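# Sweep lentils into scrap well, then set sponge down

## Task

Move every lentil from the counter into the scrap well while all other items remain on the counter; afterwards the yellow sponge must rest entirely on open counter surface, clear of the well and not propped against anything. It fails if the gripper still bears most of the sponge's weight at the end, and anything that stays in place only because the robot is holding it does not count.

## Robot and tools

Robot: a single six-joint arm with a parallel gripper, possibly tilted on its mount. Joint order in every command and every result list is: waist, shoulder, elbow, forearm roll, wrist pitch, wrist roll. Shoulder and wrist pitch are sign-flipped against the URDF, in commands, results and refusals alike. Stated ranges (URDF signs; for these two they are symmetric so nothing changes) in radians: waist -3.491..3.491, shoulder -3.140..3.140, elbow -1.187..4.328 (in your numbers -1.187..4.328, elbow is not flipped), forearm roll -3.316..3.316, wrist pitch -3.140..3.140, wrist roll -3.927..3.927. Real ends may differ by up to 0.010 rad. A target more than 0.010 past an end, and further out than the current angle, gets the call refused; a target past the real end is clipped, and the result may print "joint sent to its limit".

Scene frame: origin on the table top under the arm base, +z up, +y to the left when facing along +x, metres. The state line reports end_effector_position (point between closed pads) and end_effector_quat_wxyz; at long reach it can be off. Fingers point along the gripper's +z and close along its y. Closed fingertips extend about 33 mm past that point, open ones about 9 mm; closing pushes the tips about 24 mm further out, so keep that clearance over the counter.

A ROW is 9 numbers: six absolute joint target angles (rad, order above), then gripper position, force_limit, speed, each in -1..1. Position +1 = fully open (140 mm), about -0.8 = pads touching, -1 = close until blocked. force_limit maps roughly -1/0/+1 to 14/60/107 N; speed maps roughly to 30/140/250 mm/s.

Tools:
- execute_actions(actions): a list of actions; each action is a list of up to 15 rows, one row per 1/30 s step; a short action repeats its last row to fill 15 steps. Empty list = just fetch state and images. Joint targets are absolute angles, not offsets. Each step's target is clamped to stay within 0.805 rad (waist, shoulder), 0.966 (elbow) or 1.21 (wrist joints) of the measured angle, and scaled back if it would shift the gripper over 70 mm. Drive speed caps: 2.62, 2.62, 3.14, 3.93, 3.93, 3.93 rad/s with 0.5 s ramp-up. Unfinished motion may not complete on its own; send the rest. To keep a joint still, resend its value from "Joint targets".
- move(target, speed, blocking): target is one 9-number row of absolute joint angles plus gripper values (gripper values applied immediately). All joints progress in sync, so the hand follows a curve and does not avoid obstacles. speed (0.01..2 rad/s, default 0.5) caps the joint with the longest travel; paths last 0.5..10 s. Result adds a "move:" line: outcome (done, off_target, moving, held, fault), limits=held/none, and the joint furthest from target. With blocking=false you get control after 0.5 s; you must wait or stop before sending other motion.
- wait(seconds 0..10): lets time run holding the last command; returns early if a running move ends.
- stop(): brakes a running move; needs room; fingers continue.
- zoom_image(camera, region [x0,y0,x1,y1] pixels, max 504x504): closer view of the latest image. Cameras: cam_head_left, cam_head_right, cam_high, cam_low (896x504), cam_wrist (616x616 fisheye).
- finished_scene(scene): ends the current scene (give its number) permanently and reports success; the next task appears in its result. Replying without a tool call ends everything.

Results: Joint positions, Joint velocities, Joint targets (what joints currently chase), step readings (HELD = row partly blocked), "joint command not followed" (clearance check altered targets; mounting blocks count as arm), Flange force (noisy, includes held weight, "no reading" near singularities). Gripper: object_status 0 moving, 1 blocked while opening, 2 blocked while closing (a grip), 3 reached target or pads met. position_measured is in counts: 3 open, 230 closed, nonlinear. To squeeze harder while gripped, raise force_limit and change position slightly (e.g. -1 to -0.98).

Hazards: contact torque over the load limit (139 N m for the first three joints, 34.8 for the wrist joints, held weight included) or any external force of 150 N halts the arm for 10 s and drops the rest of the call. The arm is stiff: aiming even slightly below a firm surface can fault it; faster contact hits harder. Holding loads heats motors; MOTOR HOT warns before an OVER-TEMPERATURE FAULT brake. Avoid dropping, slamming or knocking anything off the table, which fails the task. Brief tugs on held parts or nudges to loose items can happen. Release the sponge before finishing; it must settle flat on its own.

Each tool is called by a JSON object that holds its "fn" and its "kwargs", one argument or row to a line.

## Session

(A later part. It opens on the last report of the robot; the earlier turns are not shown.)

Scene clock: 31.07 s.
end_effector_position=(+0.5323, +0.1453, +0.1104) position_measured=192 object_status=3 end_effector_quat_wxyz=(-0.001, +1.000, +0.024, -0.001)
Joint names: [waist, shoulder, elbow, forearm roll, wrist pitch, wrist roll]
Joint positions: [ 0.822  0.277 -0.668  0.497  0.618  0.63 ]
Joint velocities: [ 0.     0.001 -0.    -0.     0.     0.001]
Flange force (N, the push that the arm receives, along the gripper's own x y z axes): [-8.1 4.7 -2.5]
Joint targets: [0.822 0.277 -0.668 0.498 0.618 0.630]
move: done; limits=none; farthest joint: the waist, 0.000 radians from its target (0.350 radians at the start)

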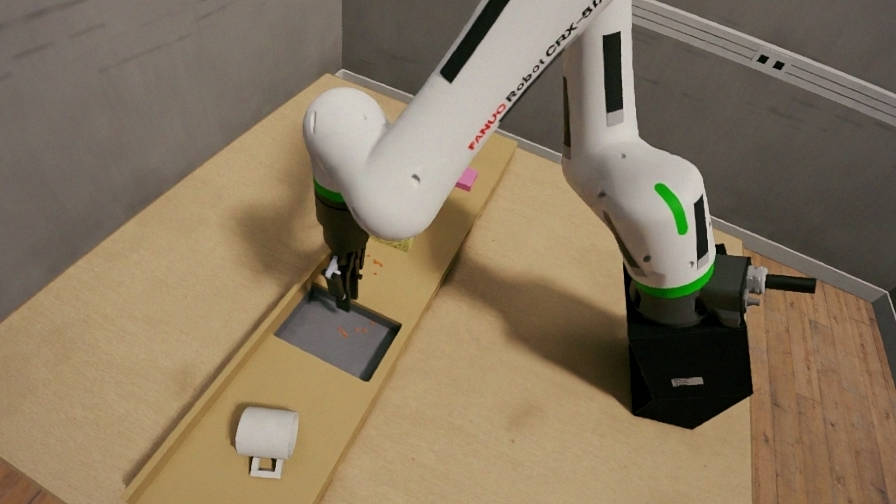

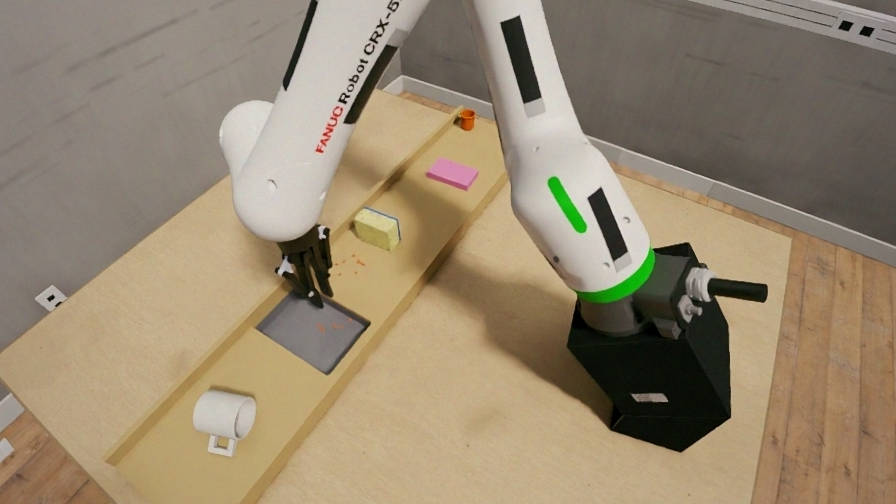

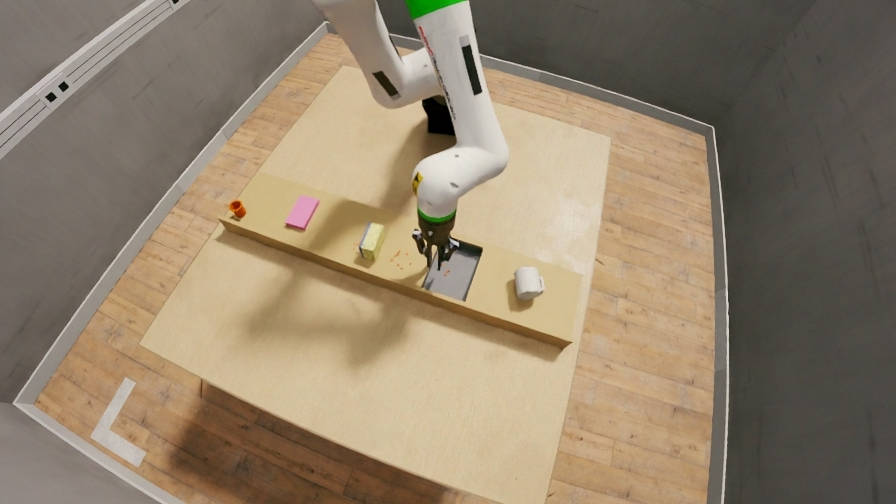

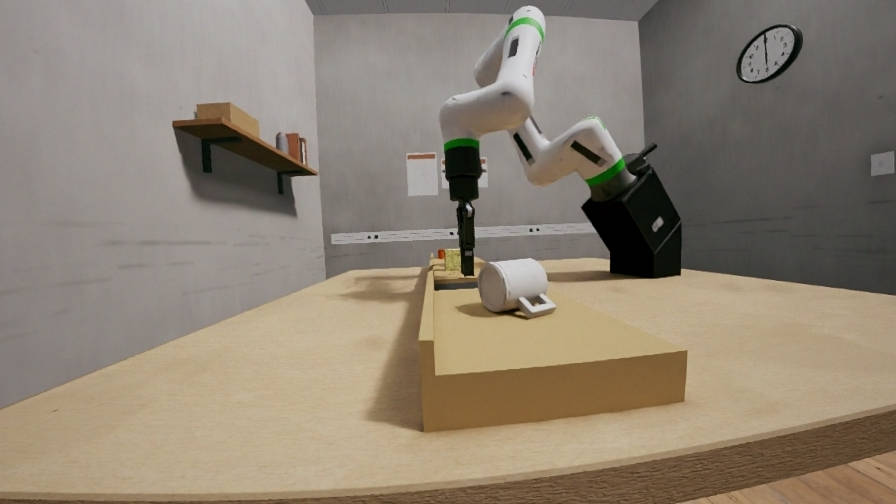

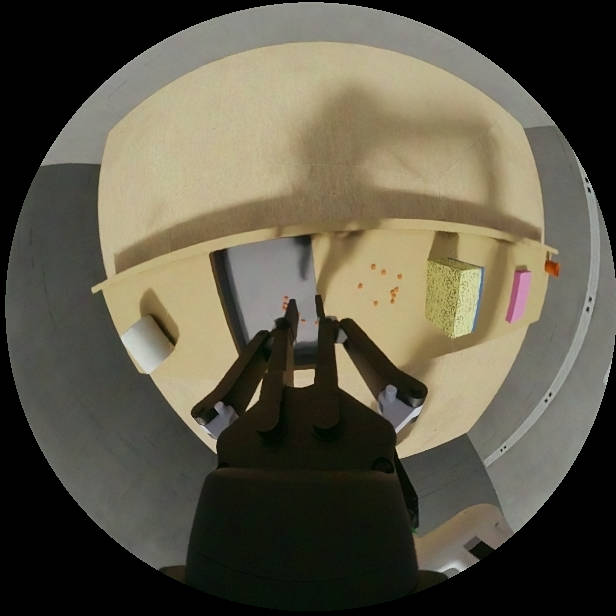

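{"fn": "move", "kwargs": {
  "target": [0.266,0.45,-0.5295,-0.08,0.825,1.56,1,-1,1],
  "speed": 0.8
}}

{"fn": "move", "kwargs": {
  "target": [0.266,0.219,-0.5295,-0.101,0.596,1.572,0.3,-1,-0.5],
  "speed": 0.3
}}

{"fn": "move", "kwargs": {
  "target": [0.266,0.219,-0.5295,-0.101,0.596,1.572,-0.5,-1,-0.6]
}}

Scene clock: 32.97 s.
end_effector_position=(+0.5214, -0.0491, +0.1964) position_measured=3 object_status=3 end_effector_quat_wxyz=(+0.000, +1.000, +0.031, -0.003)
Joint names: [waist, shoulder, elbow, forearm roll, wrist pitch, wrist roll]
Joint positions: [ 0.266  0.45  -0.53  -0.08   0.825  1.56 ]
Joint velocities: [-0.     0.001  0.    -0.001  0.    -0.   ]
Flange force (N, the push that the arm receives, along the gripper's own x y z axes): [-7.7 -1.2 -2.3]
Joint targets: [0.266 0.450 -0.529 -0.080 0.825 1.560]
move: done; limits=none; farthest joint: the waist, 0.000 radians from its target (0.556 radians at the start)

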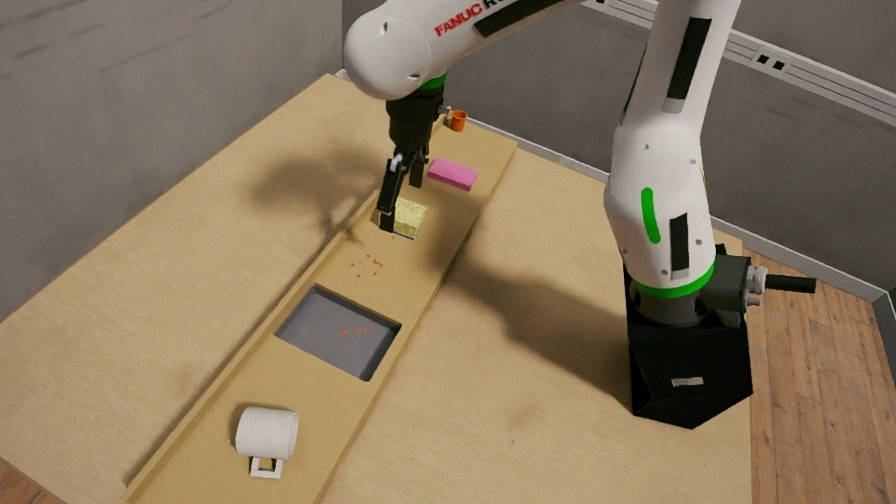

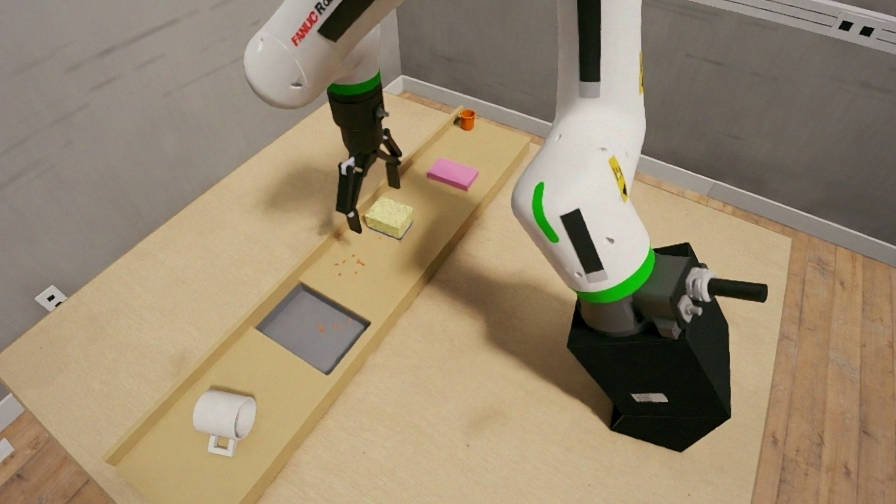

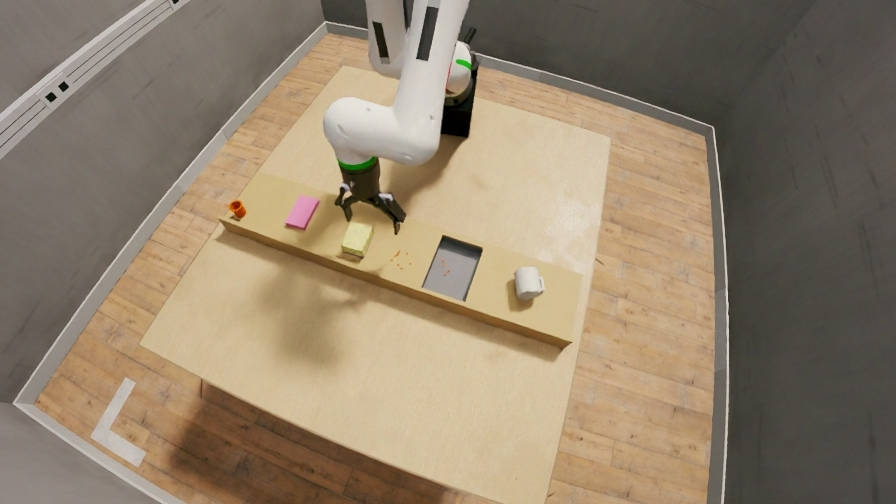

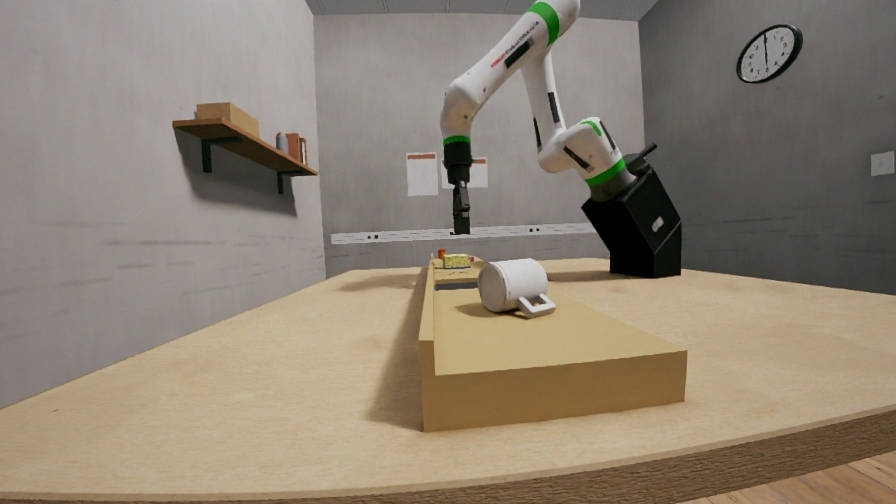

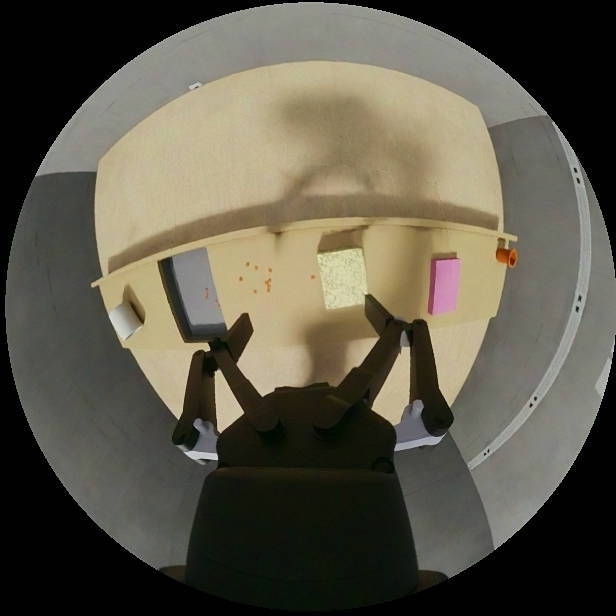

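Scene clock: 34.07 s.
end_effector_position=(+0.5313, -0.0541, +0.1015) position_measured=91 object_status=3 end_effector_quat_wxyz=(+0.002, +1.000, +0.022, -0.003)
Joint names: [waist, shoulder, elbow, forearm roll, wrist pitch, wrist roll]
Joint positions: [ 0.266  0.219 -0.529 -0.101  0.596  1.572]
Joint velocities: [ 0.     0.002 -0.    -0.001  0.001 -0.001]
Flange force (N, the push that the arm receives, along the gripper's own x y z axes): [-7.1 -1.3 -7.6]
Joint targets: [0.266 0.219 -0.529 -0.101 0.596 1.572]
move: done; limits=none; farthest joint: the waist, 0.000 radians from its target (0.000 radians at the start)

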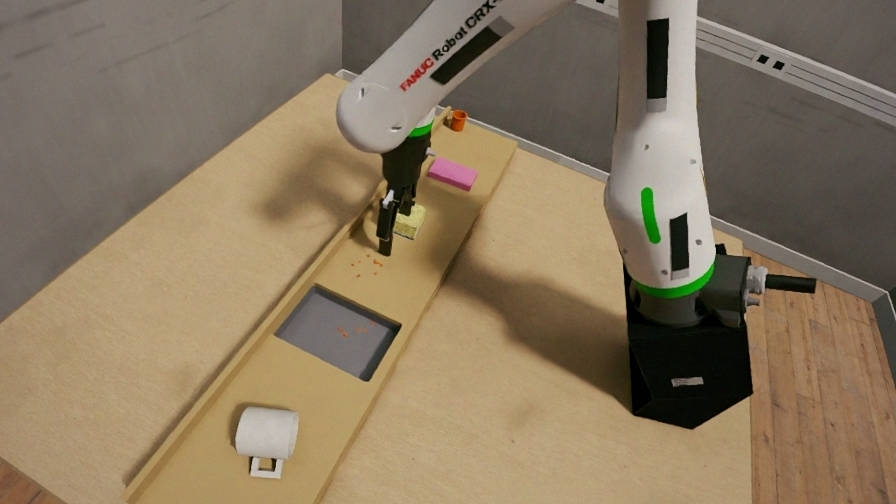

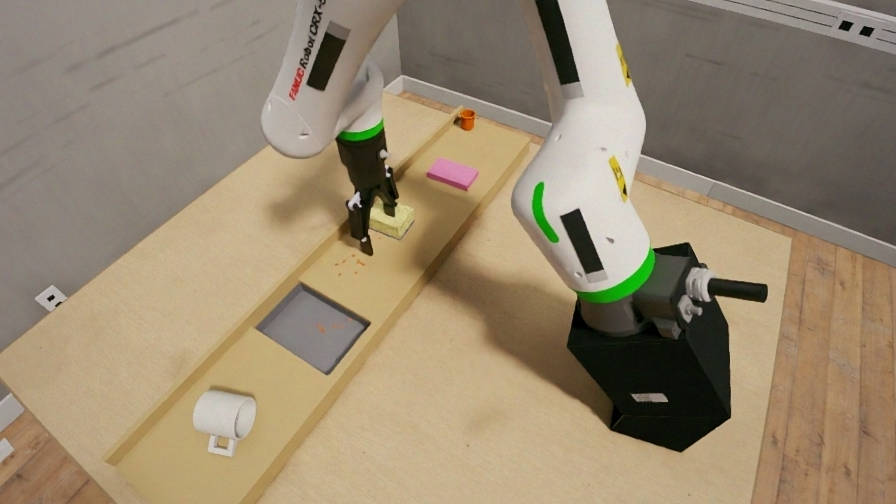

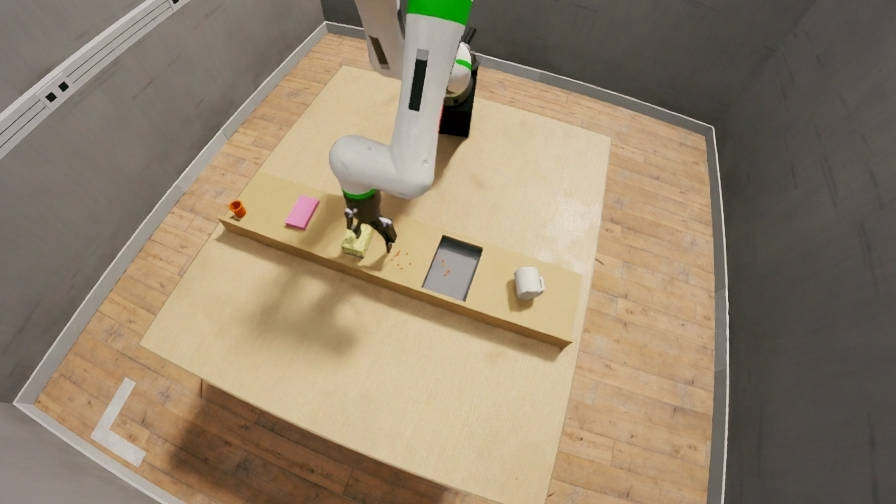

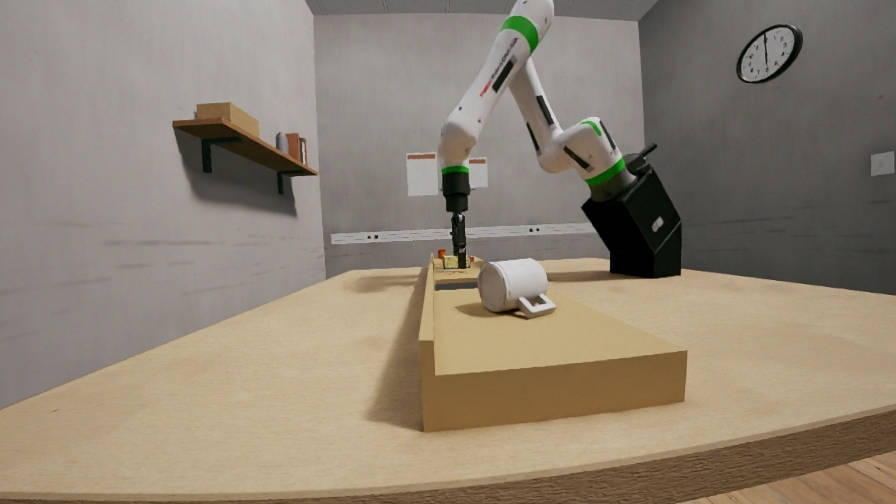

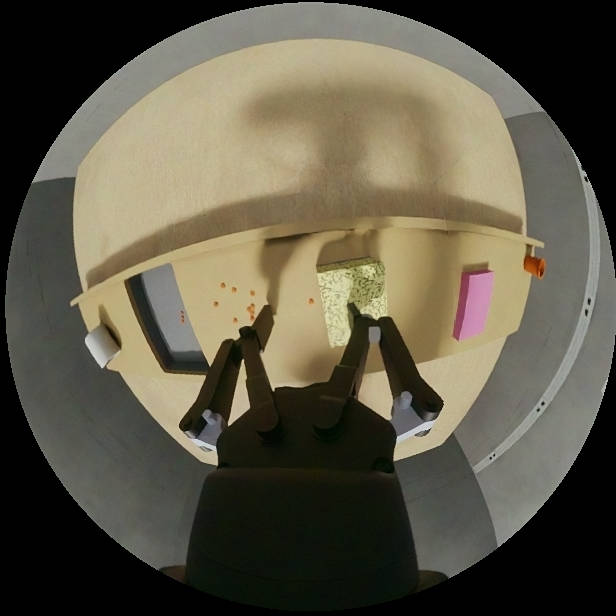

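Scene clock: 35.13 s.
end_effector_position=(+0.5313, -0.0541, +0.1014) position_measured=192 object_status=0 end_effector_quat_wxyz=(+0.002, +1.000, +0.022, -0.003)
Joint names: [waist, shoulder, elbow, forearm roll, wrist pitch, wrist roll]
Joint positions: [ 0.266  0.219 -0.529 -0.101  0.596  1.572]
Joint velocities: [-0.     0.    -0.    -0.001  0.     0.001]
Flange force (N, the push that the arm receives, along the gripper's own x y z axes): [-7.8 -3.9 -6.4]
Joint targets: [0.266 0.219 -0.529 -0.101 0.596 1.572]
move: done; limits=none; farthest joint: the waist, 0.000 radians from its target (0.000 radians at the start)

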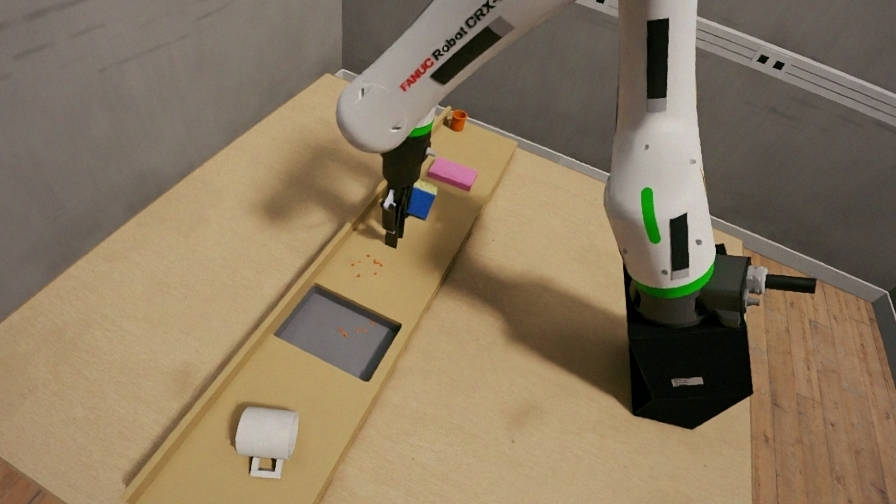

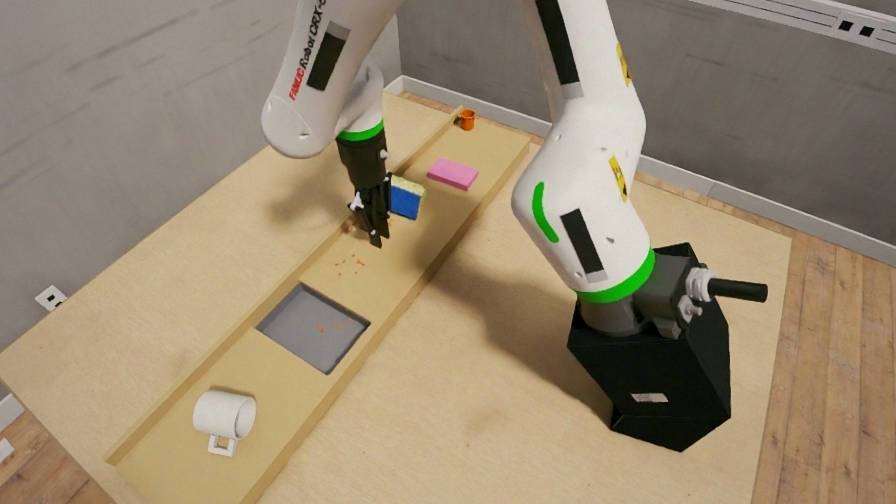

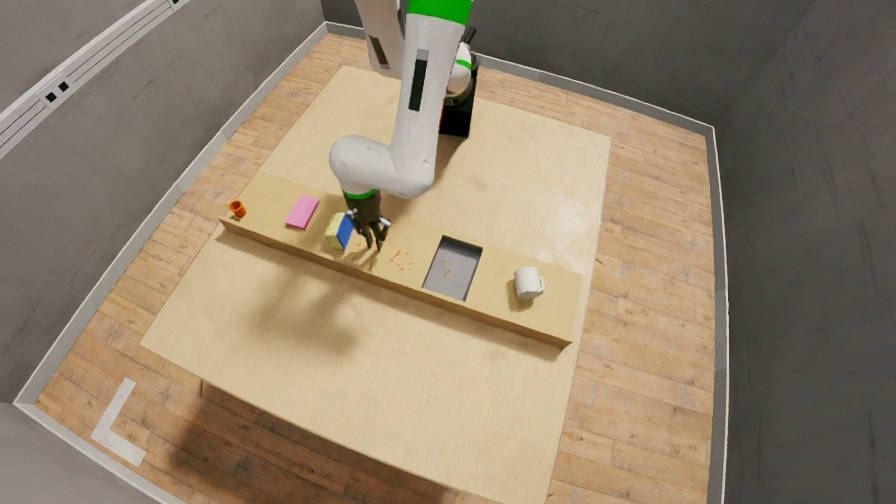

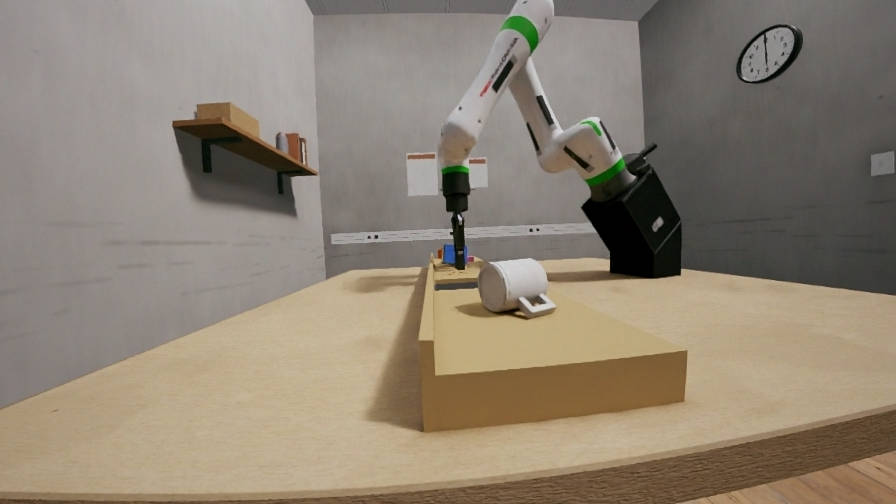

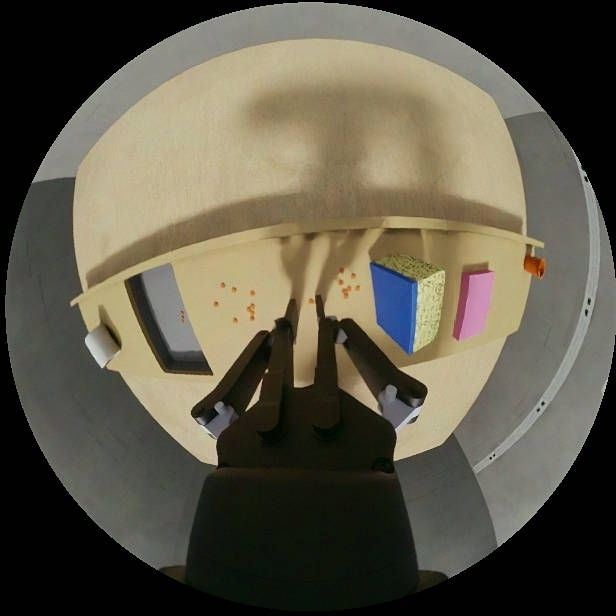

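{"fn": "move", "kwargs": {
  "target": [0.266,0.42,-0.5295,-0.08,0.795,1.56,-0.5,-1,1]
}}

{"fn": "move", "kwargs": {
  "target": [-0.063,0.22,-0.372,-0.36,0.82,2.02,1,-1,1]
}}

Scene clock: 36.07 s.
end_effector_position=(+0.5242, -0.0501, +0.1844) position_measured=192 object_status=3 end_effector_quat_wxyz=(+0.001, +1.000, +0.030, -0.003)
Joint names: [waist, shoulder, elbow, forearm roll, wrist pitch, wrist roll]
Joint positions: [ 0.266  0.42  -0.53  -0.08   0.795  1.56 ]
Joint velocities: [ 0.    -0.     0.     0.001  0.002  0.   ]
Flange force (N, the push that the arm receives, along the gripper's own x y z axes): [-8.0 -2.3 -4.5]
Joint targets: [0.266 0.420 -0.529 -0.080 0.795 1.560]
move: done; limits=none; farthest joint: the waist, 0.000 radians from its target (0.000 radians at the start)

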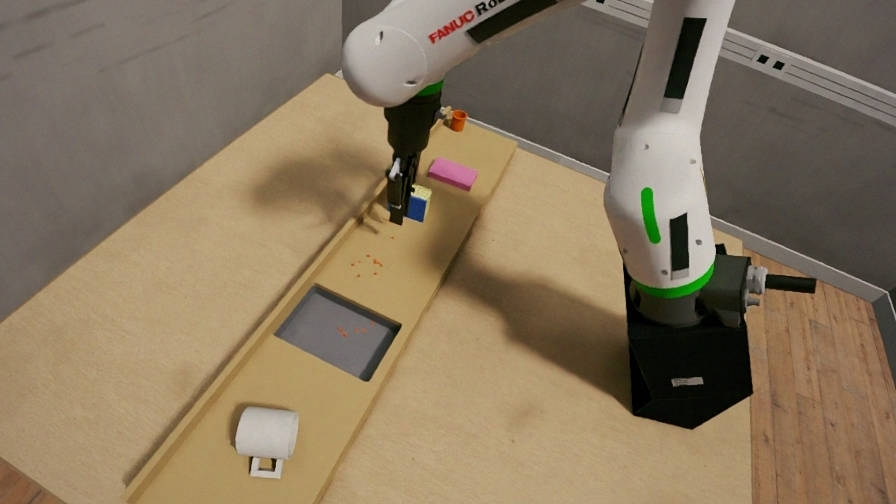

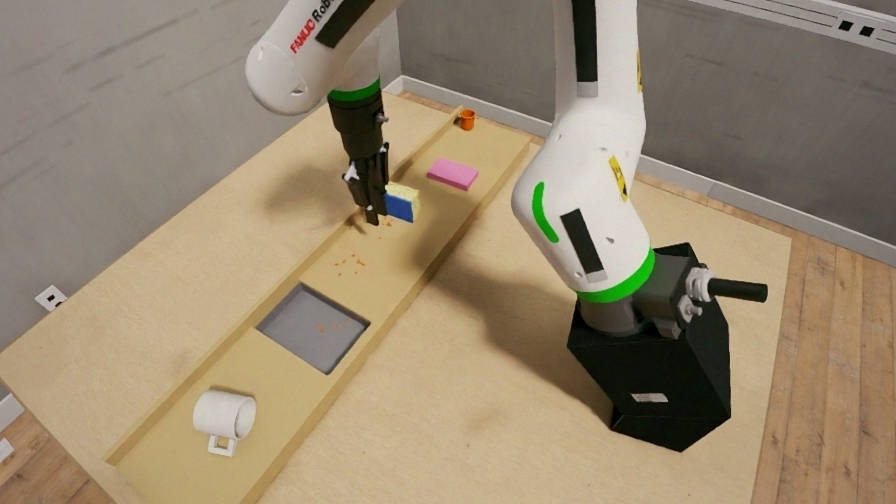

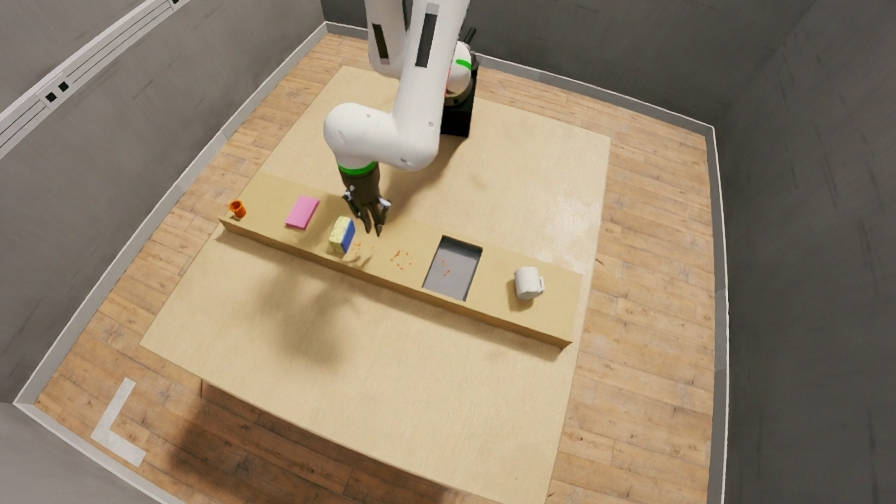

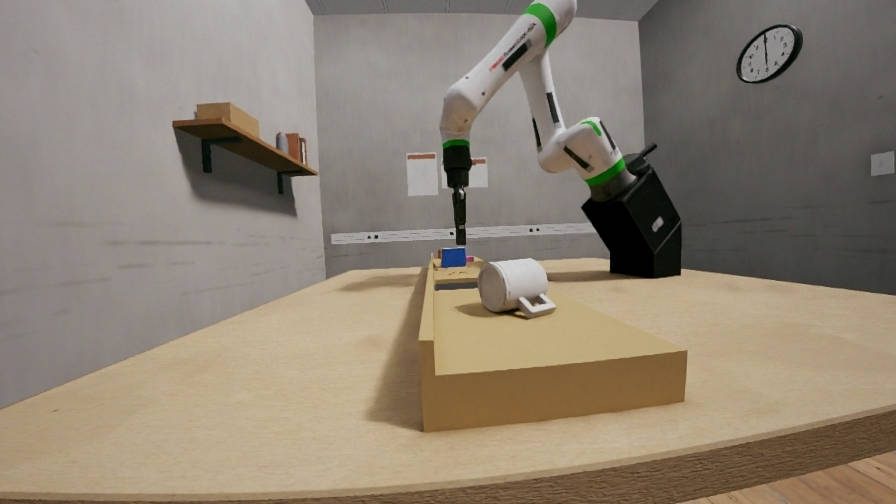

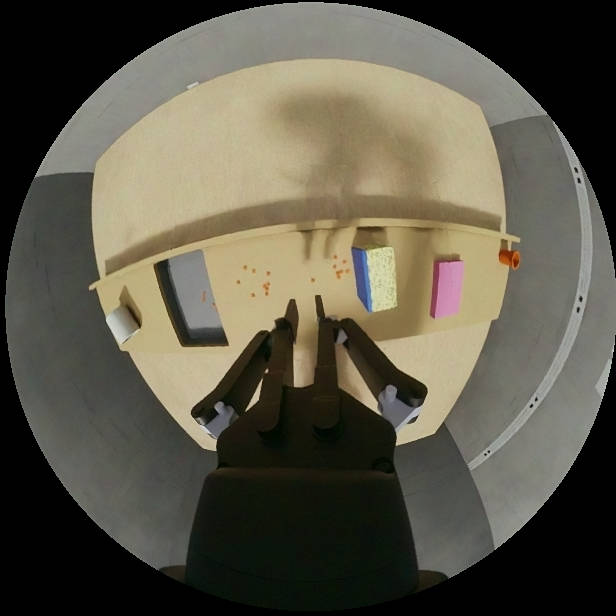

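Scene clock: 37.37 s.
end_effector_position=(+0.5312, -0.1424, +0.1607) position_measured=3 object_status=3 end_effector_quat_wxyz=(-0.000, +1.000, +0.031, +0.000)
Joint names: [waist, shoulder, elbow, forearm roll, wrist pitch, wrist roll]
Joint positions: [-0.063  0.22  -0.372 -0.36   0.82   2.02 ]
Joint velocities: [-0.001 -0.001  0.     0.001  0.    -0.002]
Flange force (N, the push that the arm receives, along the gripper's own x y z axes): [-5.8 -2.4 -5.9]
Joint targets: [-0.063 0.220 -0.372 -0.360 0.820 2.020]
move: done; limits=none; farthest joint: the waist, 0.000 radians from its target (0.329 radians at the start)

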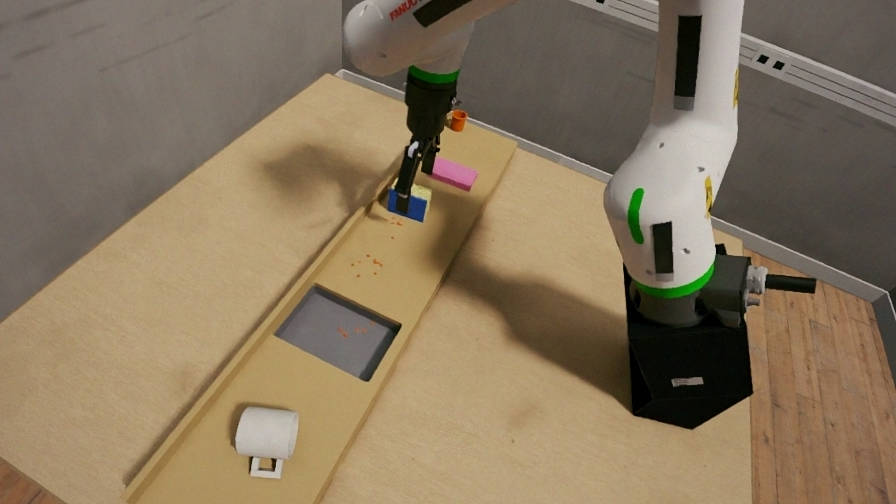

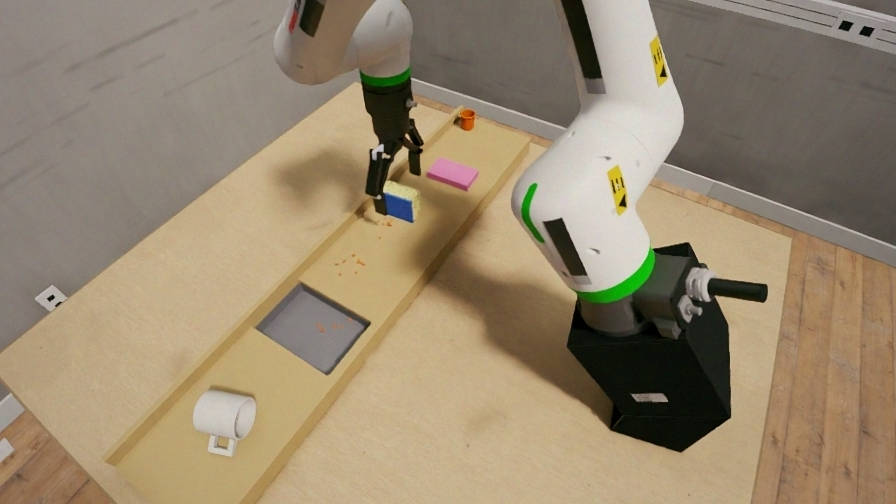

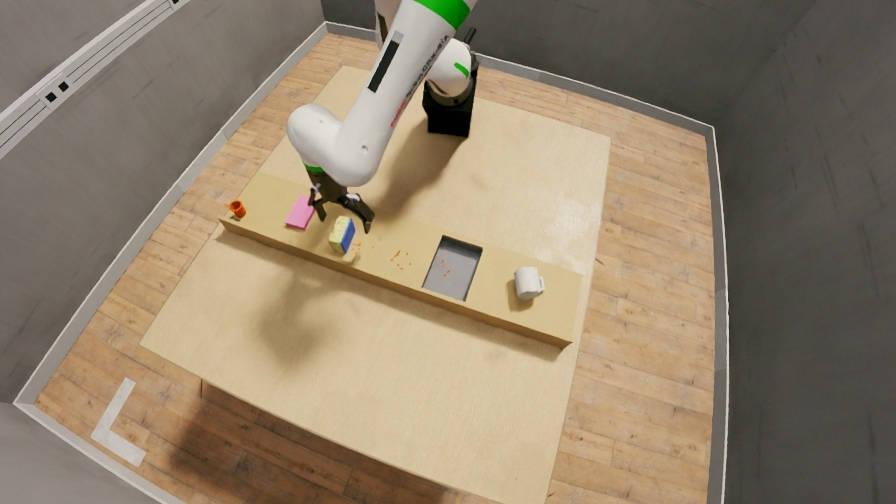

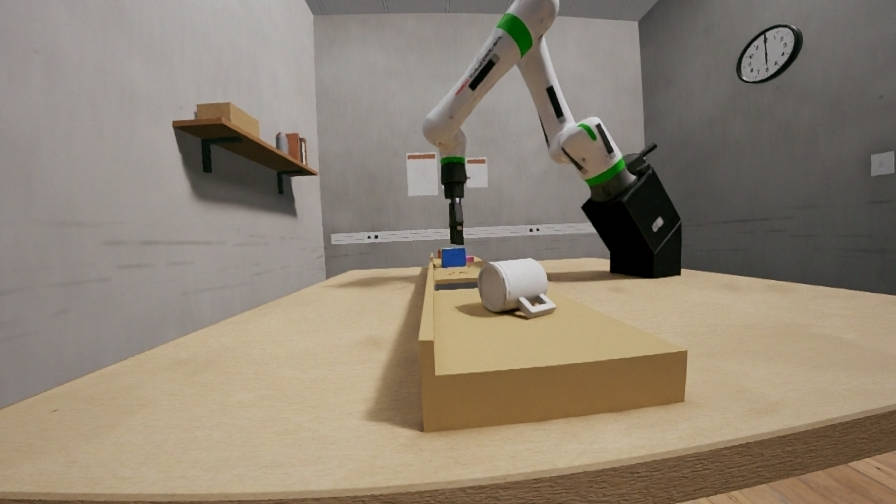

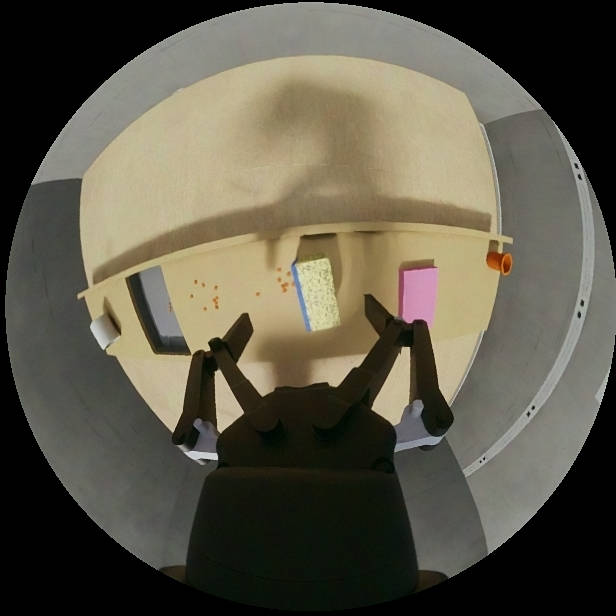

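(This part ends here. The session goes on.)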